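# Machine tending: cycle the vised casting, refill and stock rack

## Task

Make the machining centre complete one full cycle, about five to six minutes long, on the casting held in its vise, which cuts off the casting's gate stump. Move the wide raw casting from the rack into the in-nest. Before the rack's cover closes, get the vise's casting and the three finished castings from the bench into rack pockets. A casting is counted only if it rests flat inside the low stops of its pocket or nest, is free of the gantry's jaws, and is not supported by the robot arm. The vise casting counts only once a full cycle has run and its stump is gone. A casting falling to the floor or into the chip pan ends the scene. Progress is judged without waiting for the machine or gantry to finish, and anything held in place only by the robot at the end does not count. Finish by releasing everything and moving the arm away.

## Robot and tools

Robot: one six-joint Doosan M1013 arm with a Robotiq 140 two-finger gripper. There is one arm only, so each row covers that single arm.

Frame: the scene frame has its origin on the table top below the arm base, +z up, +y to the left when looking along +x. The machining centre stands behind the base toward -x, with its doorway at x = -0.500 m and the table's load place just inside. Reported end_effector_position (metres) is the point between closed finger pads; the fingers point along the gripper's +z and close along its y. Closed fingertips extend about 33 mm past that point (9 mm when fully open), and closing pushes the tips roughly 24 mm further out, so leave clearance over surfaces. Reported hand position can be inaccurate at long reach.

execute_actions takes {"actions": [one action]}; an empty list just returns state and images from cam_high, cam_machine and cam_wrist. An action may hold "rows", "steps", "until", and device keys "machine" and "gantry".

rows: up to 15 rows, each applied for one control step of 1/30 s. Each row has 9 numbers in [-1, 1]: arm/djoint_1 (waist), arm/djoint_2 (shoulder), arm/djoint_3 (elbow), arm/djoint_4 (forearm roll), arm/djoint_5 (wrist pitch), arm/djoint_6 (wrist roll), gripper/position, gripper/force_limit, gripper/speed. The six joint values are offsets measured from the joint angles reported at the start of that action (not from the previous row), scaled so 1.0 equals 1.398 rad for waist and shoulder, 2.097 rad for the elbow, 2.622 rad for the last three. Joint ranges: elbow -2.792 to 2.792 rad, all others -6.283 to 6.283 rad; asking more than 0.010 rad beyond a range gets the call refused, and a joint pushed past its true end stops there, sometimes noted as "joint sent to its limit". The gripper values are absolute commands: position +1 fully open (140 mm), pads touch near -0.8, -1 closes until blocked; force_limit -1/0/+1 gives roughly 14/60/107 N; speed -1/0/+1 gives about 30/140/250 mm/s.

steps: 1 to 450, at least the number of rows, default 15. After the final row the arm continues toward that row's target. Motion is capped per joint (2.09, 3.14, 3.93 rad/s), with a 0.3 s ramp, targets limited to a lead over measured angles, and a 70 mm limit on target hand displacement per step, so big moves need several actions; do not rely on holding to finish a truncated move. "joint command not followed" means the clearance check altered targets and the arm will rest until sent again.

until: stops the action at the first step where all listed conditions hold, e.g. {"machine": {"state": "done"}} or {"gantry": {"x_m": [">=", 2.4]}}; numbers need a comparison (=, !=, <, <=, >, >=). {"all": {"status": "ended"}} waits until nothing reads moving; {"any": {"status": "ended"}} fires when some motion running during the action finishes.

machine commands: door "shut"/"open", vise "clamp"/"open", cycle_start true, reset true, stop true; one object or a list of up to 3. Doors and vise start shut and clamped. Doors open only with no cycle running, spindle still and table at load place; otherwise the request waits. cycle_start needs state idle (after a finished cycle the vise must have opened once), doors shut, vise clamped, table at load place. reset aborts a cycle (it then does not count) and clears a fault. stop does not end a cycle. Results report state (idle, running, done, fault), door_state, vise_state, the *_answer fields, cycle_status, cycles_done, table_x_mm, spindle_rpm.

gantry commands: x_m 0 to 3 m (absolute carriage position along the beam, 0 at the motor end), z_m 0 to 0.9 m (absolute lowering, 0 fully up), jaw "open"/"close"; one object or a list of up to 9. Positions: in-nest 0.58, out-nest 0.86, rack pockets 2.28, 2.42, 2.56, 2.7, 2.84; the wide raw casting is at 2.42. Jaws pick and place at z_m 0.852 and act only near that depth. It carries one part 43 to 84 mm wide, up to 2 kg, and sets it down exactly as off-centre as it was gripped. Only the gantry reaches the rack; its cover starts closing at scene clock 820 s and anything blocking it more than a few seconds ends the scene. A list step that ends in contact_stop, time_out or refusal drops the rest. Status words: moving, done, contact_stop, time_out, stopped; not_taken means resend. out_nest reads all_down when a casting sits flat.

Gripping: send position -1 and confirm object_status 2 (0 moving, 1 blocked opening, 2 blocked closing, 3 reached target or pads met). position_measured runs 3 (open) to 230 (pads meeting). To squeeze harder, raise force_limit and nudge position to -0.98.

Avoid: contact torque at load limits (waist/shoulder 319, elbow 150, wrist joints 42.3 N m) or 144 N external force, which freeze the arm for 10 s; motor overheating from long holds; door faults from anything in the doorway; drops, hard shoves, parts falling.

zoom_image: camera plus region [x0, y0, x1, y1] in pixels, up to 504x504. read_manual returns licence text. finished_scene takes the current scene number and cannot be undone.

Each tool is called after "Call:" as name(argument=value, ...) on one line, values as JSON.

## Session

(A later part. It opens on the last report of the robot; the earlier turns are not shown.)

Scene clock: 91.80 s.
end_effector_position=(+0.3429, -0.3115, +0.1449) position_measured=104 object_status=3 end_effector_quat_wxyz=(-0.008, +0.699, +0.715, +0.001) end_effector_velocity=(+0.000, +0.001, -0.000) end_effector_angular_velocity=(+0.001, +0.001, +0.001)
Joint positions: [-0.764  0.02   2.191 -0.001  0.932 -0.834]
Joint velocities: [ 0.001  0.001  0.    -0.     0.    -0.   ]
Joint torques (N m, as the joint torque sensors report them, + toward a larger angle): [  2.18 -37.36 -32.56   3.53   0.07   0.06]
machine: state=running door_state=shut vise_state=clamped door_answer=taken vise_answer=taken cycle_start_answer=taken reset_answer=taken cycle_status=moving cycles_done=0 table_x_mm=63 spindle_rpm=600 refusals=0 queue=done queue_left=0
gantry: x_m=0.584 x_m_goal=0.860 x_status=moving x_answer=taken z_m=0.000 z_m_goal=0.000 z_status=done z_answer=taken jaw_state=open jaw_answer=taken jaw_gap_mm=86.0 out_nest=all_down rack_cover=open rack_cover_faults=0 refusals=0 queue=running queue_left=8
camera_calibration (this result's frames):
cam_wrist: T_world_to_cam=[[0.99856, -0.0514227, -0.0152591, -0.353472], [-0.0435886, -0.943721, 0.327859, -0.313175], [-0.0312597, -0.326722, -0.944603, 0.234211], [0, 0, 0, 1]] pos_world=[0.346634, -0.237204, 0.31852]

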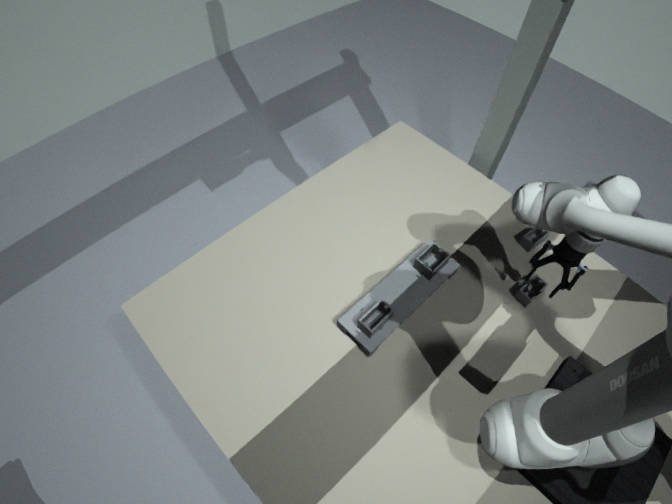

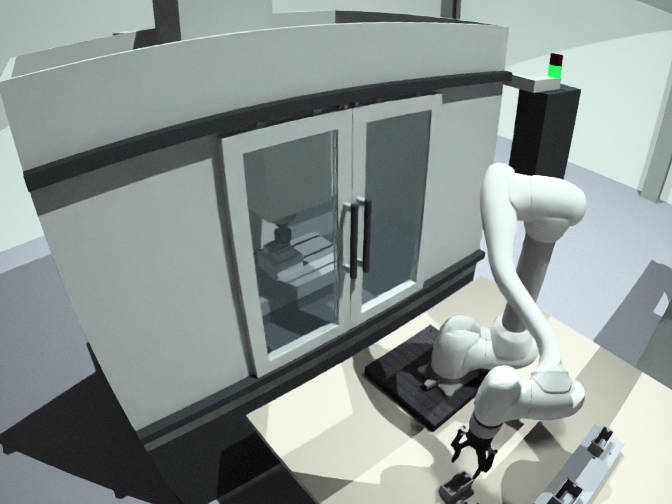

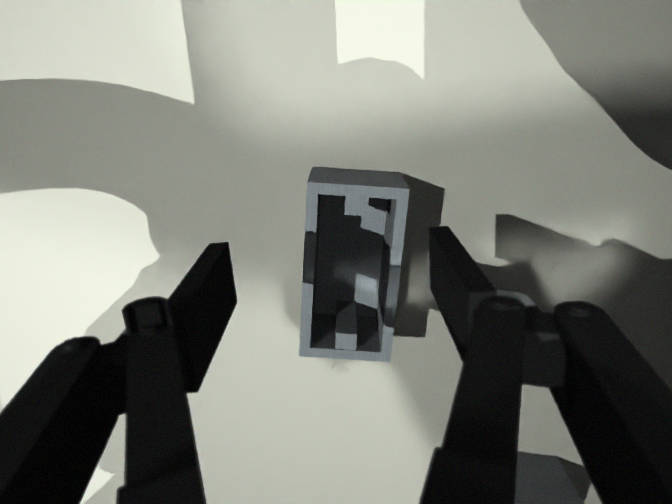

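Call:
execute_actions(actions=[{"rows":[[-0.027,0.124,0.019,0,-0.082,0.005,0.2,0,0]],"steps":35}])

Call:
execute_actions(actions=[{"rows":[[0,0,0,0,0,0,-1,0,0]],"steps":25}])

Call:
execute_actions(actions=[{"rows":[[0,-0.12,-0.03,0,0.088,0,-1,0,0]],"steps":25}])

Scene clock: 99.90 s.
end_effector_position=(+0.3475, -0.3428, +0.0457) position_measured=104 object_status=3 end_effector_quat_wxyz=(-0.008, +0.717, +0.697, +0.000) end_effector_velocity=(-0.000, -0.000, -0.000) end_effector_angular_velocity=(-0.000, +0.000, +0.000)
Joint positions: [-0.802  0.193  2.231 -0.001  0.717 -0.821]
Joint velocities: [-0.     0.001 -0.    -0.     0.    -0.   ]
Joint torques (N m, as the joint torque sensors report them, + toward a larger angle): [  1.24 -50.05 -25.44   3.13  -0.26   0.5 ]
machine: state=running door_state=shut vise_state=clamped door_answer=taken vise_answer=taken cycle_start_answer=taken reset_answer=taken cycle_status=moving cycles_done=0 table_x_mm=129 spindle_rpm=600 refusals=0 queue=done queue_left=0
gantry: x_m=2.280 x_m_goal=2.280 x_status=done x_answer=taken z_m=0.852 z_m_goal=0.852 z_status=done z_answer=taken jaw_state=between jaw_answer=taken jaw_gap_mm=81.3 out_nest=all_up rack_cover=open rack_cover_faults=0 refusals=0 queue=running queue_left=2
camera_calibration (this result's frames):
cam_wrist: T_world_to_cam=[[0.994682, -0.101971, -0.0144904, -0.377221], [-0.0915409, -0.939745, 0.329392, -0.292033], [-0.0472059, -0.326314, -0.944082, 0.136083], [0, 0, 0, 1]] pos_world=[0.354906, -0.268497, 0.219201]

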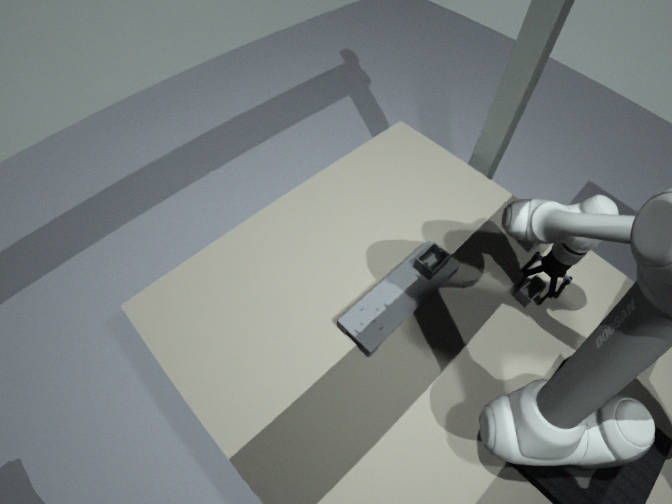

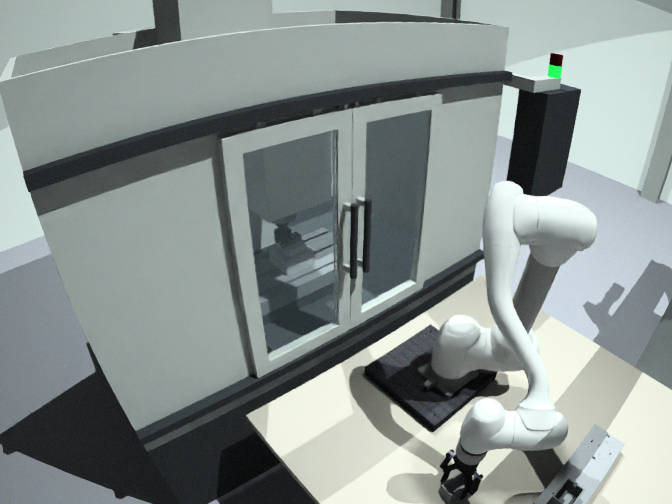

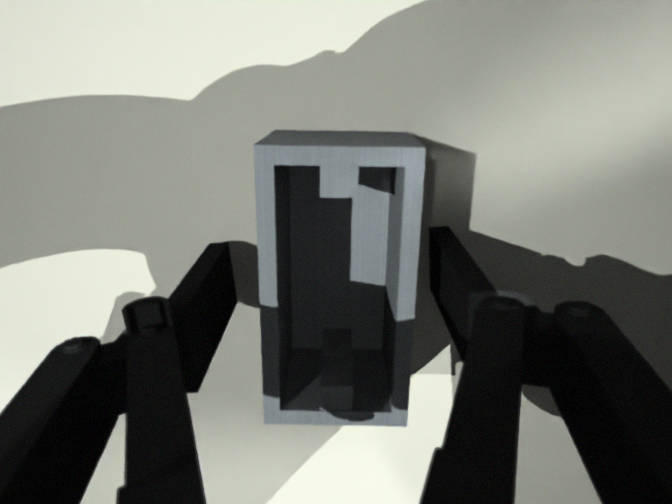

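Scene clock: 100.73 s.
end_effector_position=(+0.3475, -0.3429, +0.0457) position_measured=154 object_status=2 end_effector_quat_wxyz=(-0.008, +0.717, +0.697, +0.000) end_effector_velocity=(-0.000, -0.000, +0.000) end_effector_angular_velocity=(-0.000, +0.000, +0.000)
Joint positions: [-0.802  0.193  2.231 -0.001  0.717 -0.821]
Joint velocities: [ 0. -0.  0. -0. -0.  0.]
Joint torques (N m, as the joint torque sensors report them, + toward a larger angle): [  6.46 -38.72 -17.96   3.49   0.97   0.04]
machine: state=running door_state=shut vise_state=clamped door_answer=taken vise_answer=taken cycle_start_answer=taken reset_answer=taken cycle_status=moving cycles_done=0 table_x_mm=136 spindle_rpm=600 refusals=0 queue=done queue_left=0
gantry: x_m=2.280 x_m_goal=2.280 x_status=done x_answer=taken z_m=0.527 z_m_goal=0.000 z_status=moving z_answer=taken jaw_state=open jaw_answer=taken jaw_gap_mm=86.0 out_nest=all_up rack_cover=open rack_cover_faults=0 refusals=0 queue=running queue_left=1
camera_calibration (this result's frames):
cam_wrist: T_world_to_cam=[[0.99468, -0.101995, -0.0144316, -0.377275], [-0.0915798, -0.939723, 0.329445, -0.29207], [-0.0471634, -0.326371, -0.944065, 0.136057], [0, 0, 0, 1]] pos_world=[0.354937, -0.26854, 0.219223]

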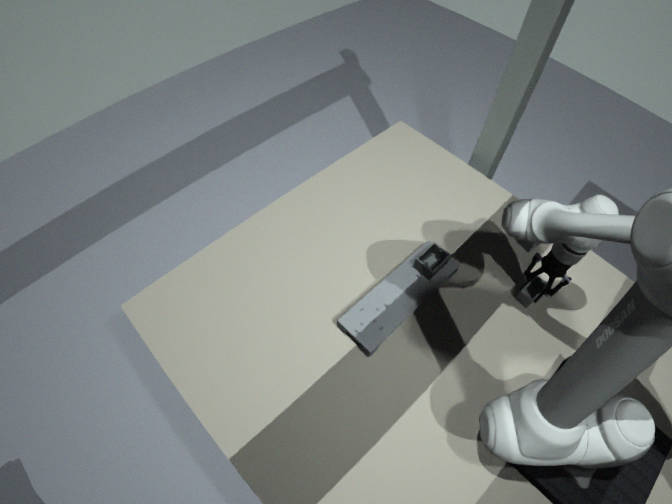

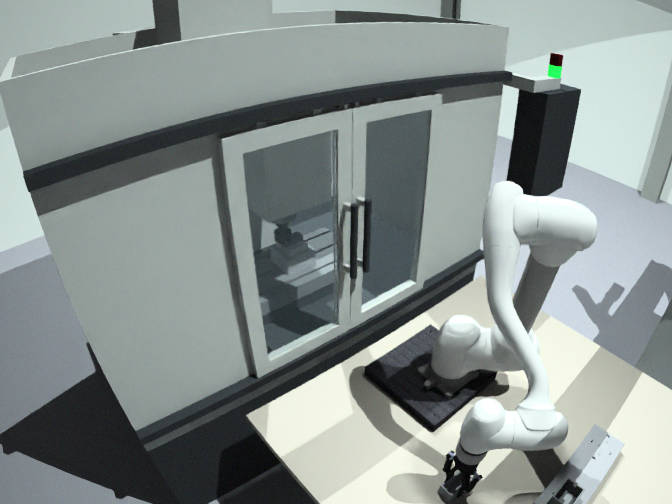

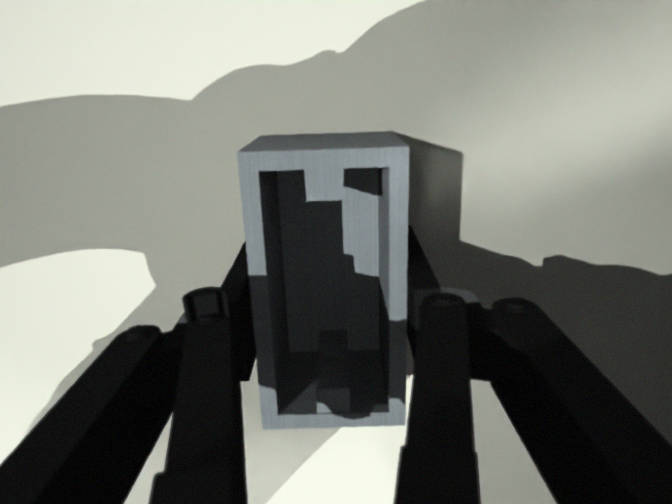

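Scene clock: 101.57 s.
end_effector_position=(+0.3375, -0.3317, +0.1525) position_measured=154 object_status=2 end_effector_quat_wxyz=(-0.008, +0.717, +0.697, +0.000) end_effector_velocity=(+0.000, -0.000, -0.000) end_effector_angular_velocity=(+0.000, -0.000, -0.000)
Joint positions: [-0.802  0.025  2.168 -0.001  0.947 -0.821]
Joint velocities: [-0.  0. -0.  0. -0.  0.]
Joint torques (N m, as the joint torque sensors report them, + toward a larger angle): [  1.7  -36.79 -33.27   3.73   0.05   0.13]
machine: state=running door_state=shut vise_state=clamped door_answer=taken vise_answer=taken cycle_start_answer=taken reset_answer=taken cycle_status=moving cycles_done=0 table_x_mm=142 spindle_rpm=600 refusals=0 queue=done queue_left=0
gantry: x_m=2.280 x_m_goal=2.280 x_status=done x_answer=taken z_m=0.001 z_m_goal=0.000 z_status=moving z_answer=taken jaw_state=open jaw_answer=taken jaw_gap_mm=86.0 out_nest=all_up rack_cover=open rack_cover_faults=0 refusals=0 queue=running queue_left=1
camera_calibration (this result's frames):
cam_wrist: T_world_to_cam=[[0.994658, -0.102185, -0.0145906, -0.364623], [-0.0917035, -0.939684, 0.329523, -0.317598], [-0.0473828, -0.326425, -0.944035, 0.240092], [0, 0, 0, 1]] pos_world=[0.344927, -0.257329, 0.325991]

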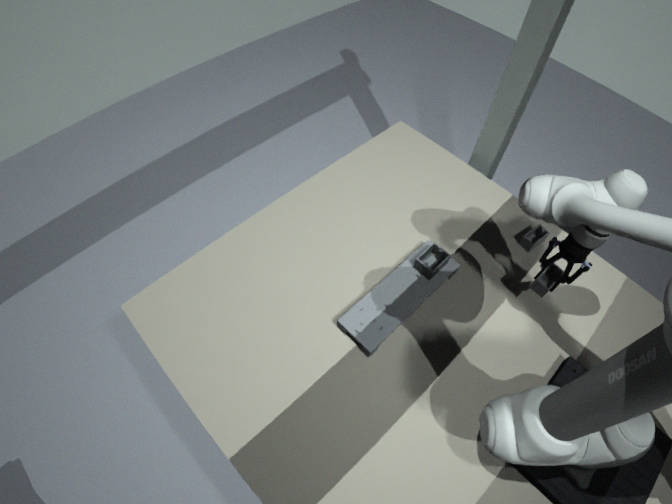

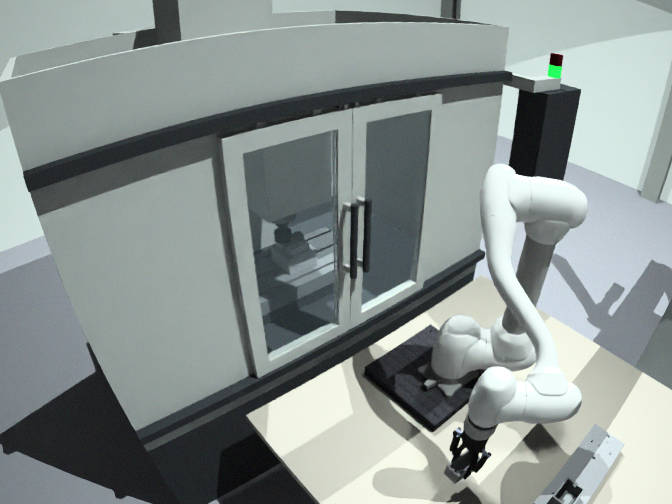

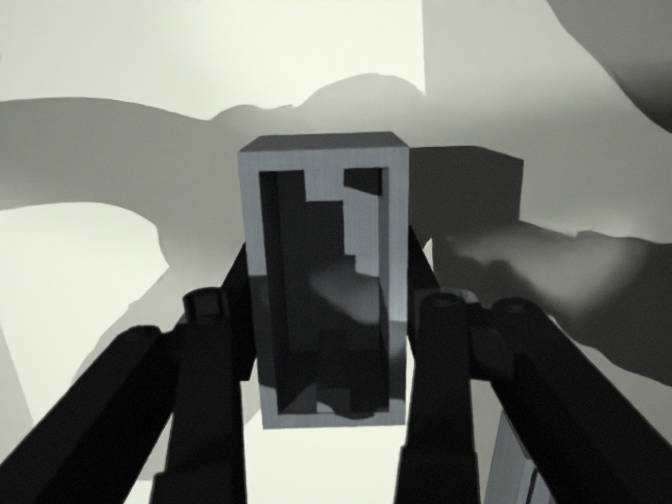

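Call:
execute_actions(actions=[{"rows":[[0,-0.06,-0.05,0,0.072,0,-1,0,0]],"steps":20}])

Call:
execute_actions(actions=[{"rows":[[0.72,0.19,-0.122,0,-0.005,0.363,-1,0,0]],"steps":55}])

Scene clock: 109.40 s.
end_effector_position=(+0.3391, -0.3336, +0.2425) position_measured=154 object_status=2 end_effector_quat_wxyz=(-0.008, +0.717, +0.697, +0.000) end_effector_velocity=(+0.000, -0.000, +0.000) end_effector_angular_velocity=(-0.000, -0.001, -0.001)
Joint positions: [-0.802 -0.058  2.063 -0.001  1.136 -0.821]
Joint velocities: [-0.    -0.001 -0.     0.001 -0.     0.   ]
Joint torques (N m, as the joint torque sensors report them, + toward a larger angle): [  3.5  -33.03 -36.46   4.17   0.12  -0.18]
machine: state=running door_state=shut vise_state=clamped door_answer=taken vise_answer=taken cycle_start_answer=taken reset_answer=taken cycle_status=moving cycles_done=0 table_x_mm=206 spindle_rpm=600 refusals=0 queue=done queue_left=0
gantry: x_m=1.500 x_m_goal=1.500 x_status=done x_answer=taken z_m=0.000 z_m_goal=0.000 z_status=done z_answer=taken jaw_state=open jaw_answer=taken jaw_gap_mm=86.0 out_nest=all_up rack_cover=open rack_cover_faults=0 refusals=0 queue=done queue_left=0
camera_calibration (this result's frames):
cam_wrist: T_world_to_cam=[[0.994641, -0.102317, -0.0148244, -0.365048], [-0.0917553, -0.939704, 0.329451, -0.348882], [-0.047639, -0.326326, -0.944056, 0.324634], [0, 0, 0, 1]] pos_world=[0.346545, -0.25926, 0.416001]

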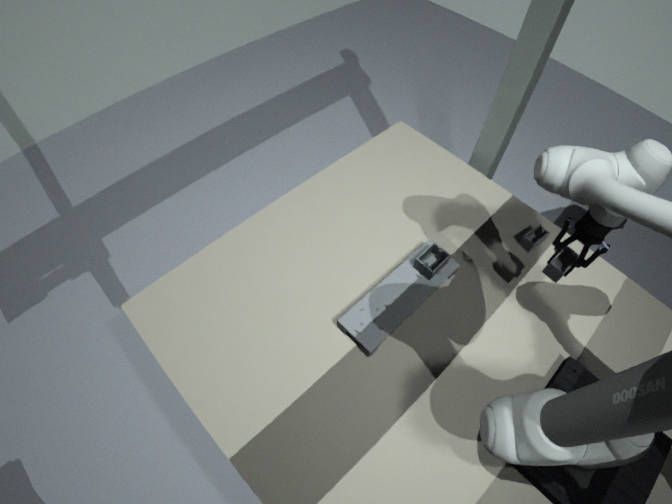

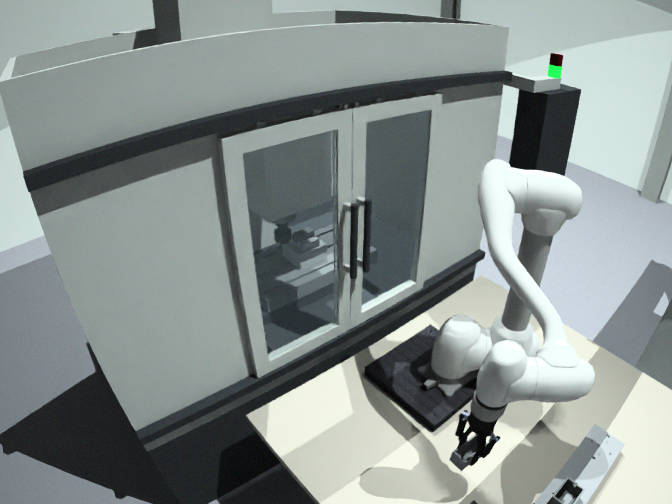

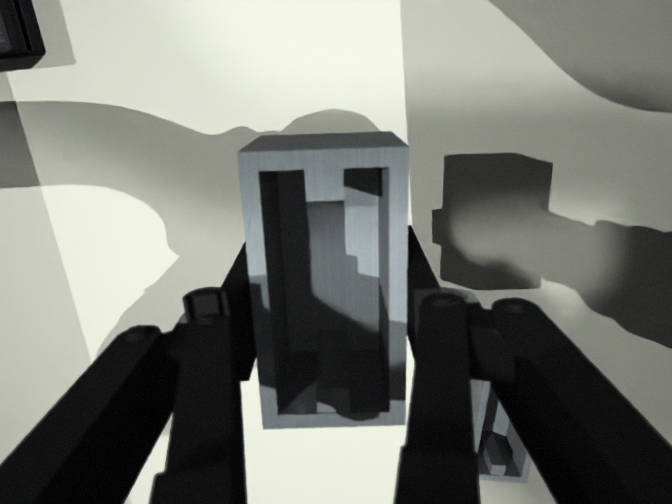

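Scene clock: 111.23 s.
end_effector_position=(+0.6224, +0.1310, +0.2283) position_measured=154 object_status=2 end_effector_quat_wxyz=(-0.006, +0.697, +0.717, +0.002) end_effector_velocity=(-0.000, +0.001, +0.000) end_effector_angular_velocity=(+0.000, -0.000, +0.001)
Joint positions: [ 0.205  0.207  1.807 -0.001  1.123  0.131]
Joint velocities: [ 0.001 -0.001  0.     0.     0.     0.   ]
Joint torques (N m, as the joint torque sensors report them, + toward a larger angle): [  4.5  -59.03 -35.65   4.34  -0.11   0.46]
machine: state=running door_state=shut vise_state=clamped door_answer=taken vise_answer=taken cycle_start_answer=taken reset_answer=taken cycle_status=moving cycles_done=0 table_x_mm=221 spindle_rpm=600 refusals=0 queue=done queue_left=0
gantry: x_m=1.500 x_m_goal=1.500 x_status=done x_answer=taken z_m=0.000 z_m_goal=0.000 z_status=done z_answer=taken jaw_state=open jaw_answer=taken jaw_gap_mm=86.0 out_nest=all_up rack_cover=open rack_cover_faults=0 refusals=0 queue=done queue_left=0
camera_calibration (this result's frames):
cam_wrist: T_world_to_cam=[[0.998822, -0.047491, -0.00992648, -0.610412], [-0.0416133, -0.943761, 0.328, 0.0880338], [-0.0249453, -0.327201, -0.944625, 0.462483], [0, 0, 0, 1]] pos_world=[0.624893, 0.205419, 0.401939]

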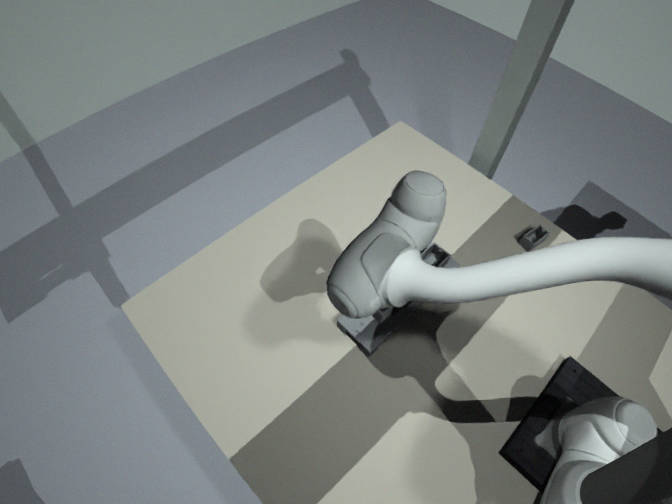

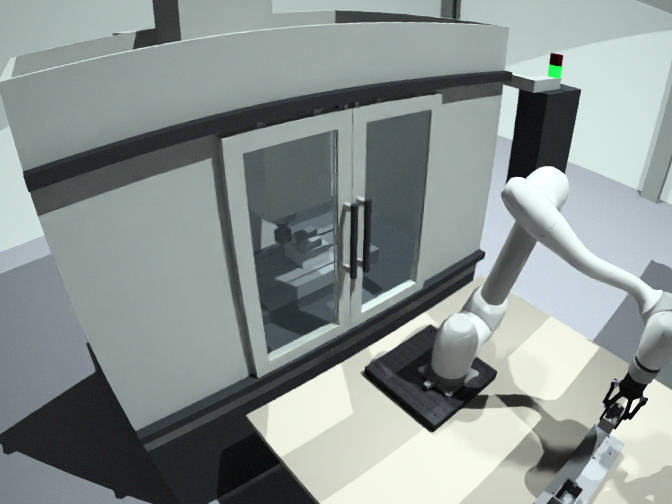

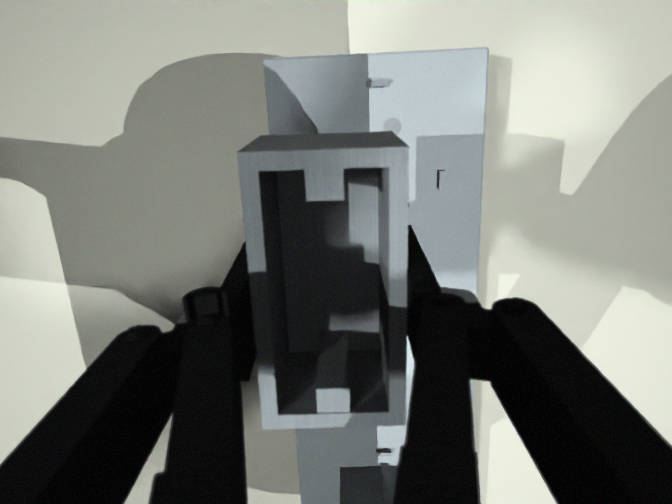

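Call:
execute_actions(actions=[{"rows":[[0,0.072,0,0,-0.036,0,-1,0,0]],"steps":25}])

Call:
execute_actions(actions=[{"rows":[[0,0.04,0.024,0,-0.041,0,-1,0,-1]],"steps":30}])

Scene clock: 115.97 s.
end_effector_position=(+0.6529, +0.1368, +0.1627) position_measured=154 object_status=2 end_effector_quat_wxyz=(-0.008, +0.697, +0.717, -0.000) end_effector_velocity=(+0.000, +0.000, +0.000) end_effector_angular_velocity=(-0.000, -0.001, +0.000)
Joint positions: [ 0.205  0.308  1.807 -0.001  1.029  0.131]
Joint velocities: [ 0. -0. -0. -0. -0.  0.]
Joint torques (N m, as the joint torque sensors report them, + toward a larger angle): [  4.2  -69.67 -36.89   4.27   0.43  -0.09]
machine: state=running door_state=shut vise_state=clamped door_answer=taken vise_answer=taken cycle_start_answer=taken reset_answer=taken cycle_status=moving cycles_done=0 table_x_mm=259 spindle_rpm=600 refusals=0 queue=done queue_left=0
gantry: x_m=1.500 x_m_goal=1.500 x_status=done x_answer=taken z_m=0.000 z_m_goal=0.000 z_status=done z_answer=taken jaw_state=open jaw_answer=taken jaw_gap_mm=86.0 out_nest=all_up rack_cover=open rack_cover_faults=0 refusals=0 queue=done queue_left=0
camera_calibration (this result's frames):
cam_wrist: T_world_to_cam=[[0.998751, -0.0473239, -0.0160368, -0.640244], [-0.0394194, -0.943462, 0.329128, 0.114643], [-0.0307057, -0.328085, -0.944149, 0.40696], [0, 0, 0, 1]] pos_world=[0.656459, 0.21138, 0.336231]

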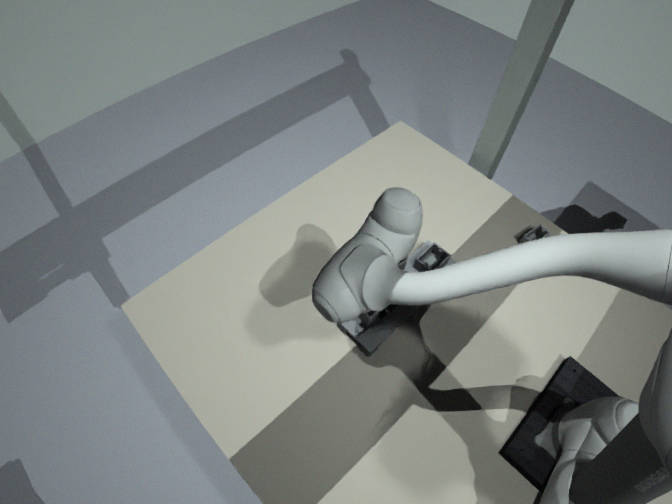

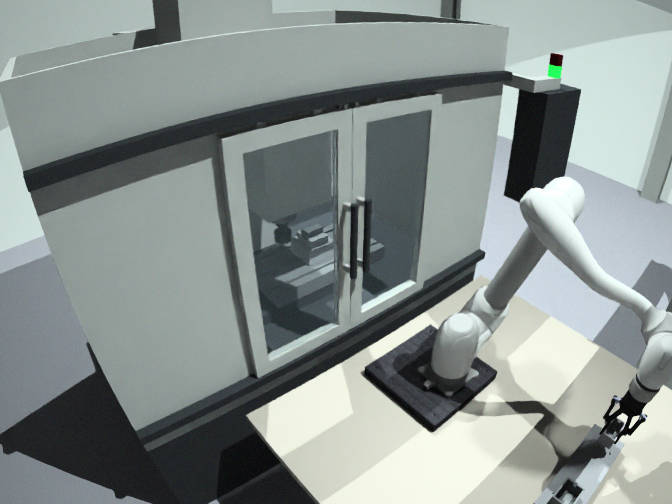

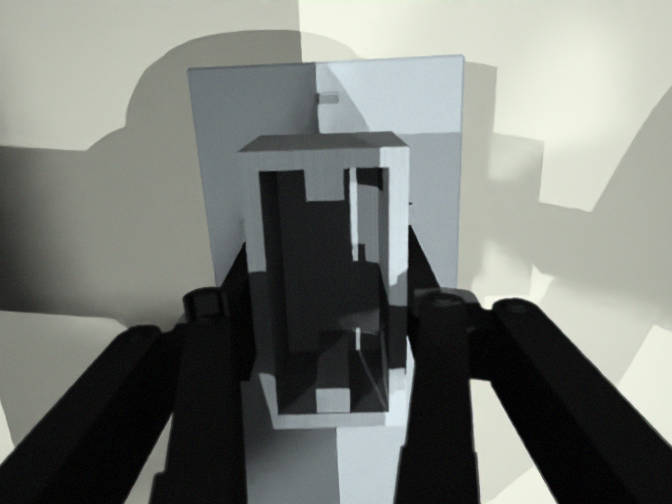

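Scene clock: 116.97 s.
end_effector_position=(+0.6520, +0.1376, +0.1022) position_measured=154 object_status=2 end_effector_quat_wxyz=(-0.008, +0.697, +0.717, +0.000) end_effector_velocity=(-0.000, +0.000, -0.000) end_effector_angular_velocity=(+0.000, +0.001, +0.001)
Joint positions: [ 0.205  0.364  1.858 -0.001  0.921  0.131]
Joint velocities: [ 0.001  0.001  0.     0.     0.    -0.   ]
Joint torques (N m, as the joint torque sensors report them, + toward a larger angle): [  3.39 -73.81 -33.66   3.81   0.23   0.02]
machine: state=running door_state=shut vise_state=clamped door_answer=taken vise_answer=taken cycle_start_answer=taken reset_answer=taken cycle_status=moving cycles_done=0 table_x_mm=267 spindle_rpm=600 refusals=0 queue=done queue_left=0
gantry: x_m=1.500 x_m_goal=1.500 x_status=done x_answer=taken z_m=0.000 z_m_goal=0.000 z_status=done z_answer=taken jaw_state=open jaw_answer=taken jaw_gap_mm=86.0 out_nest=all_up rack_cover=open rack_cover_faults=0 refusals=0 queue=done queue_left=0
camera_calibration (this result's frames):
cam_wrist: T_world_to_cam=[[0.998773, -0.0472436, -0.0148386, -0.640462], [-0.039746, -0.94355, 0.328836, 0.13547], [-0.0295364, -0.327842, -0.944271, 0.349279], [0, 0, 0, 1]] pos_world=[0.655377, 0.212073, 0.275763]

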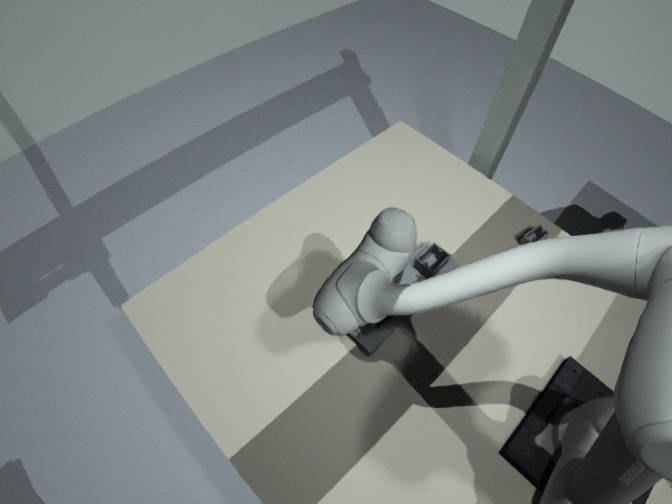

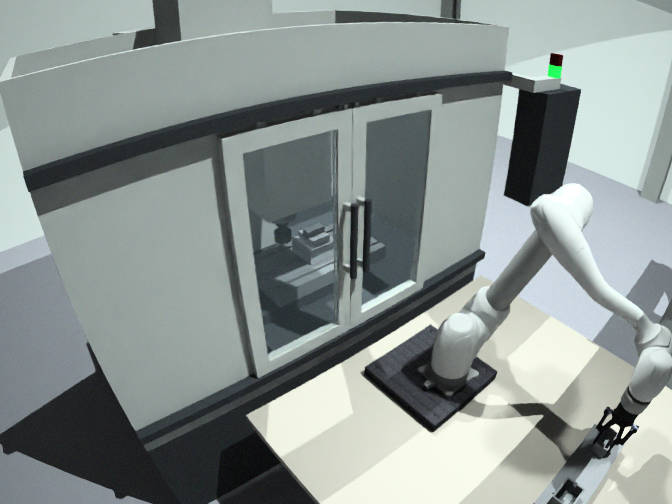

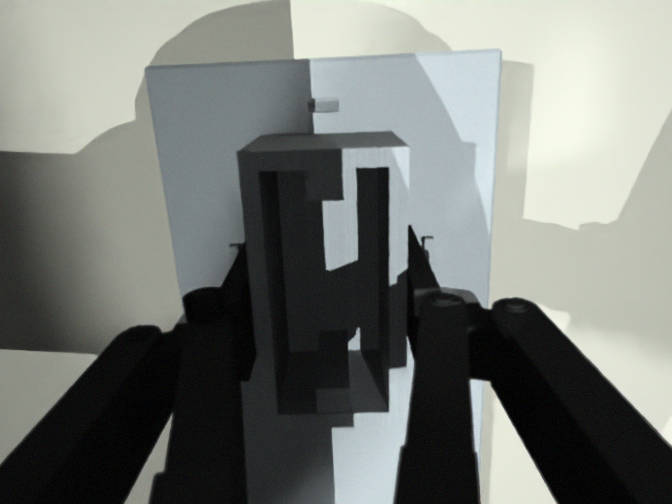

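Release, lift, head toward third casting (approx (0.36,-0.46)).

Call:
execute_actions(actions=[{"rows":[[0,0,0,0,0,0,0.2,0,0]],"steps":25}])

Call:
execute_actions(actions=[{"rows":[[0,-0.17,0,0,0.09,0,0.2,0,0]],"steps":25}])

Call:
execute_actions(actions=[{"rows":[[-0.8,0.0,0.08,0,-0.064,-0.427,0.2,0,0]],"steps":55}])

Scene clock: 122.87 s.
end_effector_position=(+0.6520, +0.1376, +0.1022) position_measured=104 object_status=3 end_effector_quat_wxyz=(-0.008, +0.697, +0.717, +0.000) end_effector_velocity=(+0.000, -0.000, -0.001) end_effector_angular_velocity=(-0.000, +0.001, +0.000)
Joint positions: [ 0.205  0.364  1.858 -0.001  0.921  0.131]
Joint velocities: [ 0.     0.001 -0.    -0.     0.    -0.   ]
Joint torques (N m, as the joint torque sensors report them, + toward a larger angle): [  3.71 -68.42 -31.36   3.53   0.2    0.36]
machine: state=running door_state=shut vise_state=clamped door_answer=taken vise_answer=taken cycle_start_answer=taken reset_answer=taken cycle_status=moving cycles_done=0 table_x_mm=315 spindle_rpm=600 refusals=0 queue=done queue_left=0
gantry: x_m=1.500 x_m_goal=1.500 x_status=done x_answer=taken z_m=0.000 z_m_goal=0.000 z_status=done z_answer=taken jaw_state=open jaw_answer=taken jaw_gap_mm=86.0 out_nest=all_down rack_cover=open rack_cover_faults=0 refusals=0 queue=done queue_left=0
camera_calibration (this result's frames):
cam_wrist: T_world_to_cam=[[0.998774, -0.0472434, -0.0148118, -0.64049], [-0.0397548, -0.943552, 0.32883, 0.135479], [-0.0295108, -0.327838, -0.944273, 0.349272], [0, 0, 0, 1]] pos_world=[0.655398, 0.212078, 0.275772]

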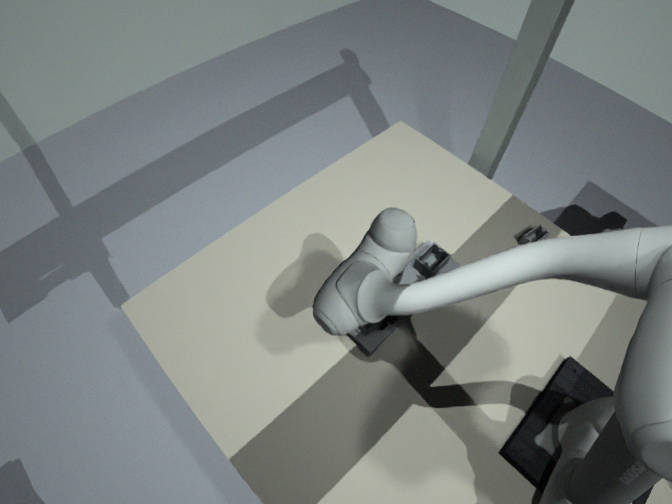

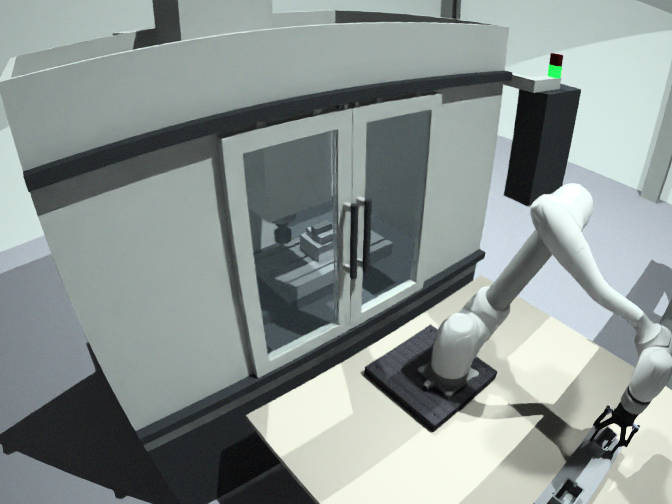

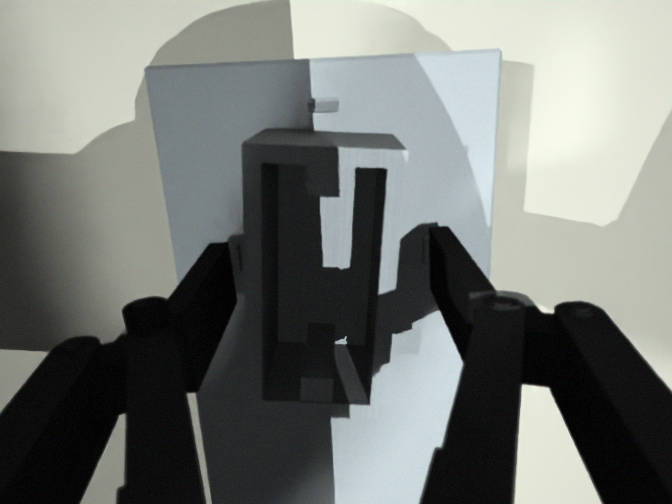

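Scene clock: 123.70 s.
end_effector_position=(+0.5796, +0.1239, +0.2527) position_measured=104 object_status=3 end_effector_quat_wxyz=(-0.007, +0.697, +0.717, +0.001) end_effector_velocity=(-0.000, +0.000, -0.000) end_effector_angular_velocity=(-0.000, +0.001, -0.000)
Joint positions: [ 0.205  0.126  1.858 -0.001  1.157  0.131]
Joint velocities: [0.    0.    0.    0.    0.    0.001]
Joint torques (N m, as the joint torque sensors report them, + toward a larger angle): [  5.59 -54.09 -37.31   3.73   0.05   0.13]
machine: state=running door_state=shut vise_state=clamped door_answer=taken vise_answer=taken cycle_start_answer=taken reset_answer=taken cycle_status=moving cycles_done=0 table_x_mm=321 spindle_rpm=600 refusals=0 queue=done queue_left=0
gantry: x_m=1.500 x_m_goal=1.500 x_status=done x_answer=taken z_m=0.000 z_m_goal=0.000 z_status=done z_answer=taken jaw_state=open jaw_answer=taken jaw_gap_mm=86.0 out_nest=all_down rack_cover=open rack_cover_faults=0 refusals=0 queue=done queue_left=0
camera_calibration (this result's frames):
cam_wrist: T_world_to_cam=[[0.998788, -0.0474462, -0.0130879, -0.567032], [-0.0405179, -0.943591, 0.328625, 0.0707315], [-0.0279417, -0.327696, -0.94437, 0.483839], [0, 0, 0, 1]] pos_world=[0.58273, 0.19839, 0.426258]

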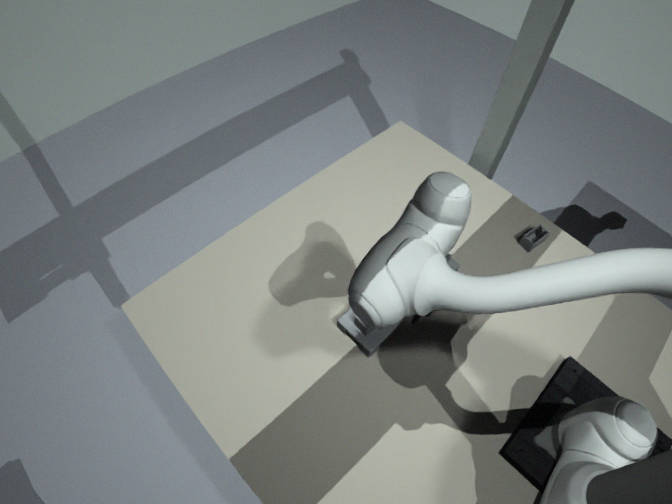

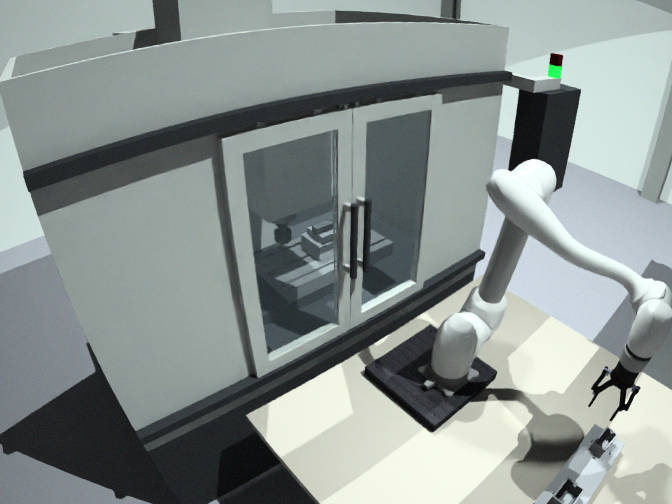

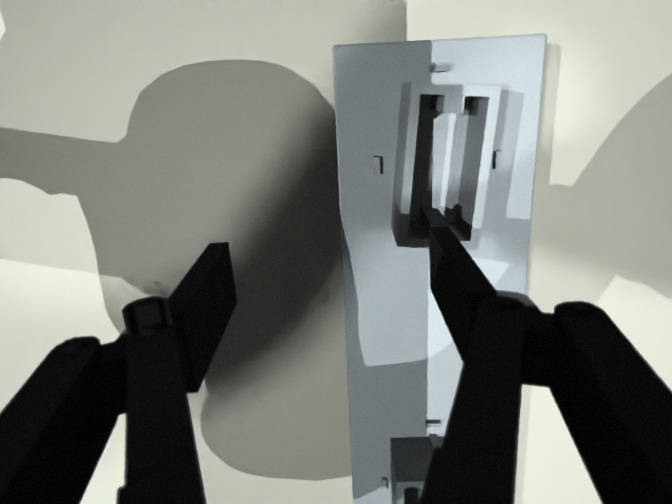

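Scene clock: 125.53 s.
end_effector_position=(+0.3419, -0.4291, +0.1657) position_measured=104 object_status=3 end_effector_quat_wxyz=(-0.008, +0.697, +0.717, +0.001) end_effector_velocity=(-0.000, -0.000, +0.001) end_effector_angular_velocity=(-0.000, -0.001, -0.000)
Joint positions: [-0.913  0.126  2.025 -0.001  0.989 -0.989]
Joint velocities: [-0.    -0.001 -0.     0.     0.    -0.   ]
Joint torques (N m, as the joint torque sensors report them, + toward a larger angle): [  2.82 -48.94 -33.93   4.04  -0.18  -0.36]
machine: state=running door_state=shut vise_state=clamped door_answer=taken vise_answer=taken cycle_start_answer=taken reset_answer=taken cycle_status=moving cycles_done=0 table_x_mm=336 spindle_rpm=600 refusals=0 queue=done queue_left=0
gantry: x_m=1.500 x_m_goal=1.500 x_status=done x_answer=taken z_m=0.000 z_m_goal=0.000 z_status=done z_answer=taken jaw_state=open jaw_answer=taken jaw_gap_mm=86.0 out_nest=all_down rack_cover=open rack_cover_faults=0 refusals=0 queue=done queue_left=0
camera_calibration (this result's frames):
cam_wrist: T_world_to_cam=[[0.998823, -0.0463554, -0.0142741, -0.3563], [-0.0390934, -0.943592, 0.328794, -0.432663], [-0.0287103, -0.327849, -0.944294, 0.214037], [0, 0, 0, 1]] pos_world=[0.345112, -0.354602, 0.339285]

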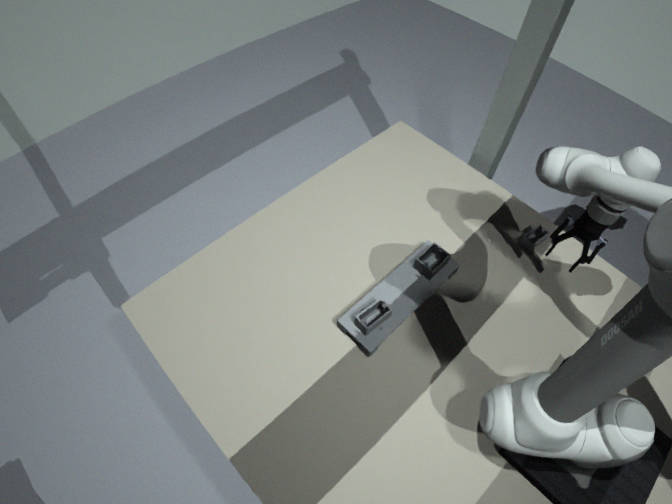

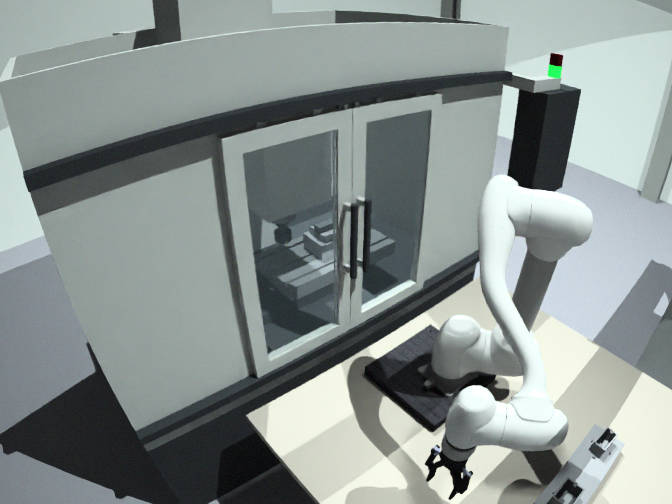

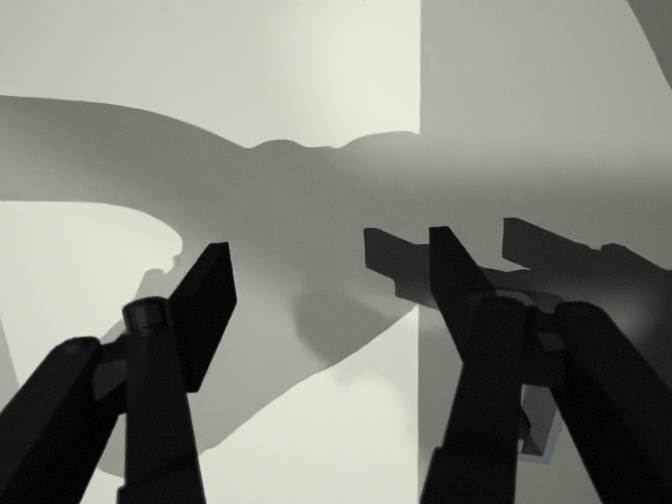

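Call:
execute_actions(actions=[{"rows":[[0,0.185,-0.16,0,0.03,0,0.2,0,0]],"gantry":[{"x_m":0.86},{"z_m":0.852},{"jaw":"close"},{"z_m":0},{"x_m":2.42},{"z_m":0.852},{"jaw":"open"},{"z_m":0},{"x_m":1.5}],"steps":40}])

Scene clock: 132.10 s.
end_effector_position=(+0.4429, -0.5736, +0.1593) position_measured=104 object_status=3 end_effector_quat_wxyz=(-0.009, +0.697, +0.717, +0.001) end_effector_velocity=(-0.001, -0.000, -0.001) end_effector_angular_velocity=(+0.001, +0.001, -0.000)
Joint positions: [-0.913  0.385  1.69  -0.001  1.068 -0.989]
Joint velocities: [-0.001  0.001  0.    -0.     0.    -0.   ]
Joint torques (N m, as the joint torque sensors report them, + toward a larger angle): [  1.79 -76.26 -33.86   4.05   0.17   0.48]
machine: state=running door_state=shut vise_state=clamped door_answer=taken vise_answer=taken cycle_start_answer=taken reset_answer=taken cycle_status=moving cycles_done=0 table_x_mm=287 spindle_rpm=600 refusals=0 queue=done queue_left=0
gantry: x_m=0.860 x_m_goal=0.860 x_status=done x_answer=taken z_m=0.023 z_m_goal=0.852 z_status=moving z_answer=taken jaw_state=open jaw_answer=taken jaw_gap_mm=86.0 out_nest=all_down rack_cover=open rack_cover_faults=0 refusals=0 queue=running queue_left=7
camera_calibration (this result's frames):
cam_wrist: T_world_to_cam=[[0.998804, -0.0464073, -0.0153787, -0.463786], [-0.0388207, -0.944052, 0.327504, -0.563081], [-0.0297169, -0.326516, -0.944725, 0.164774], [0, 0, 0, 1]] pos_world=[0.446269, -0.4993, 0.332945]

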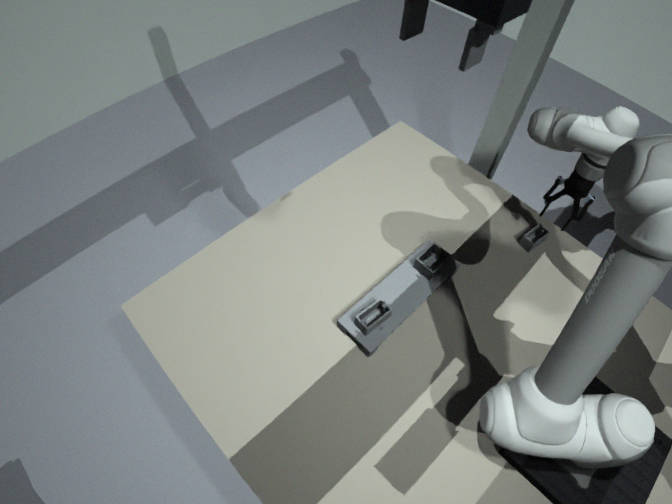

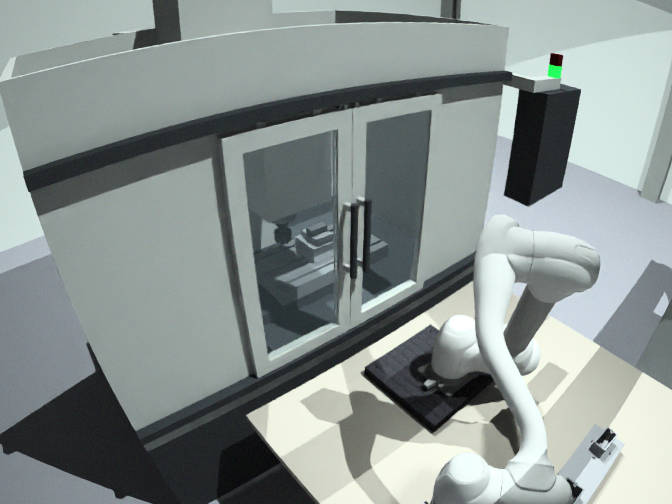

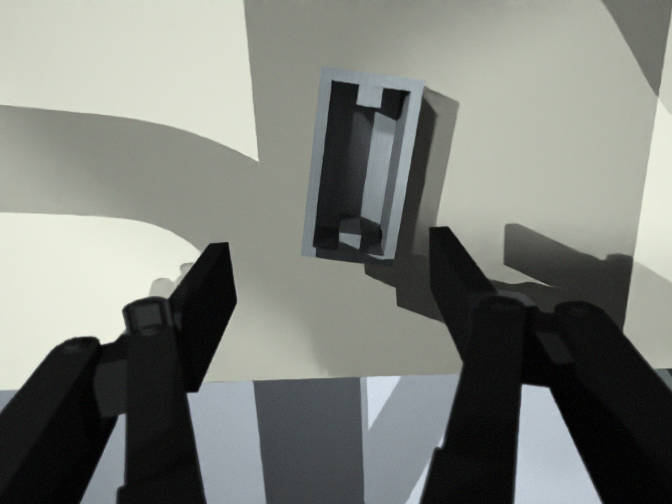

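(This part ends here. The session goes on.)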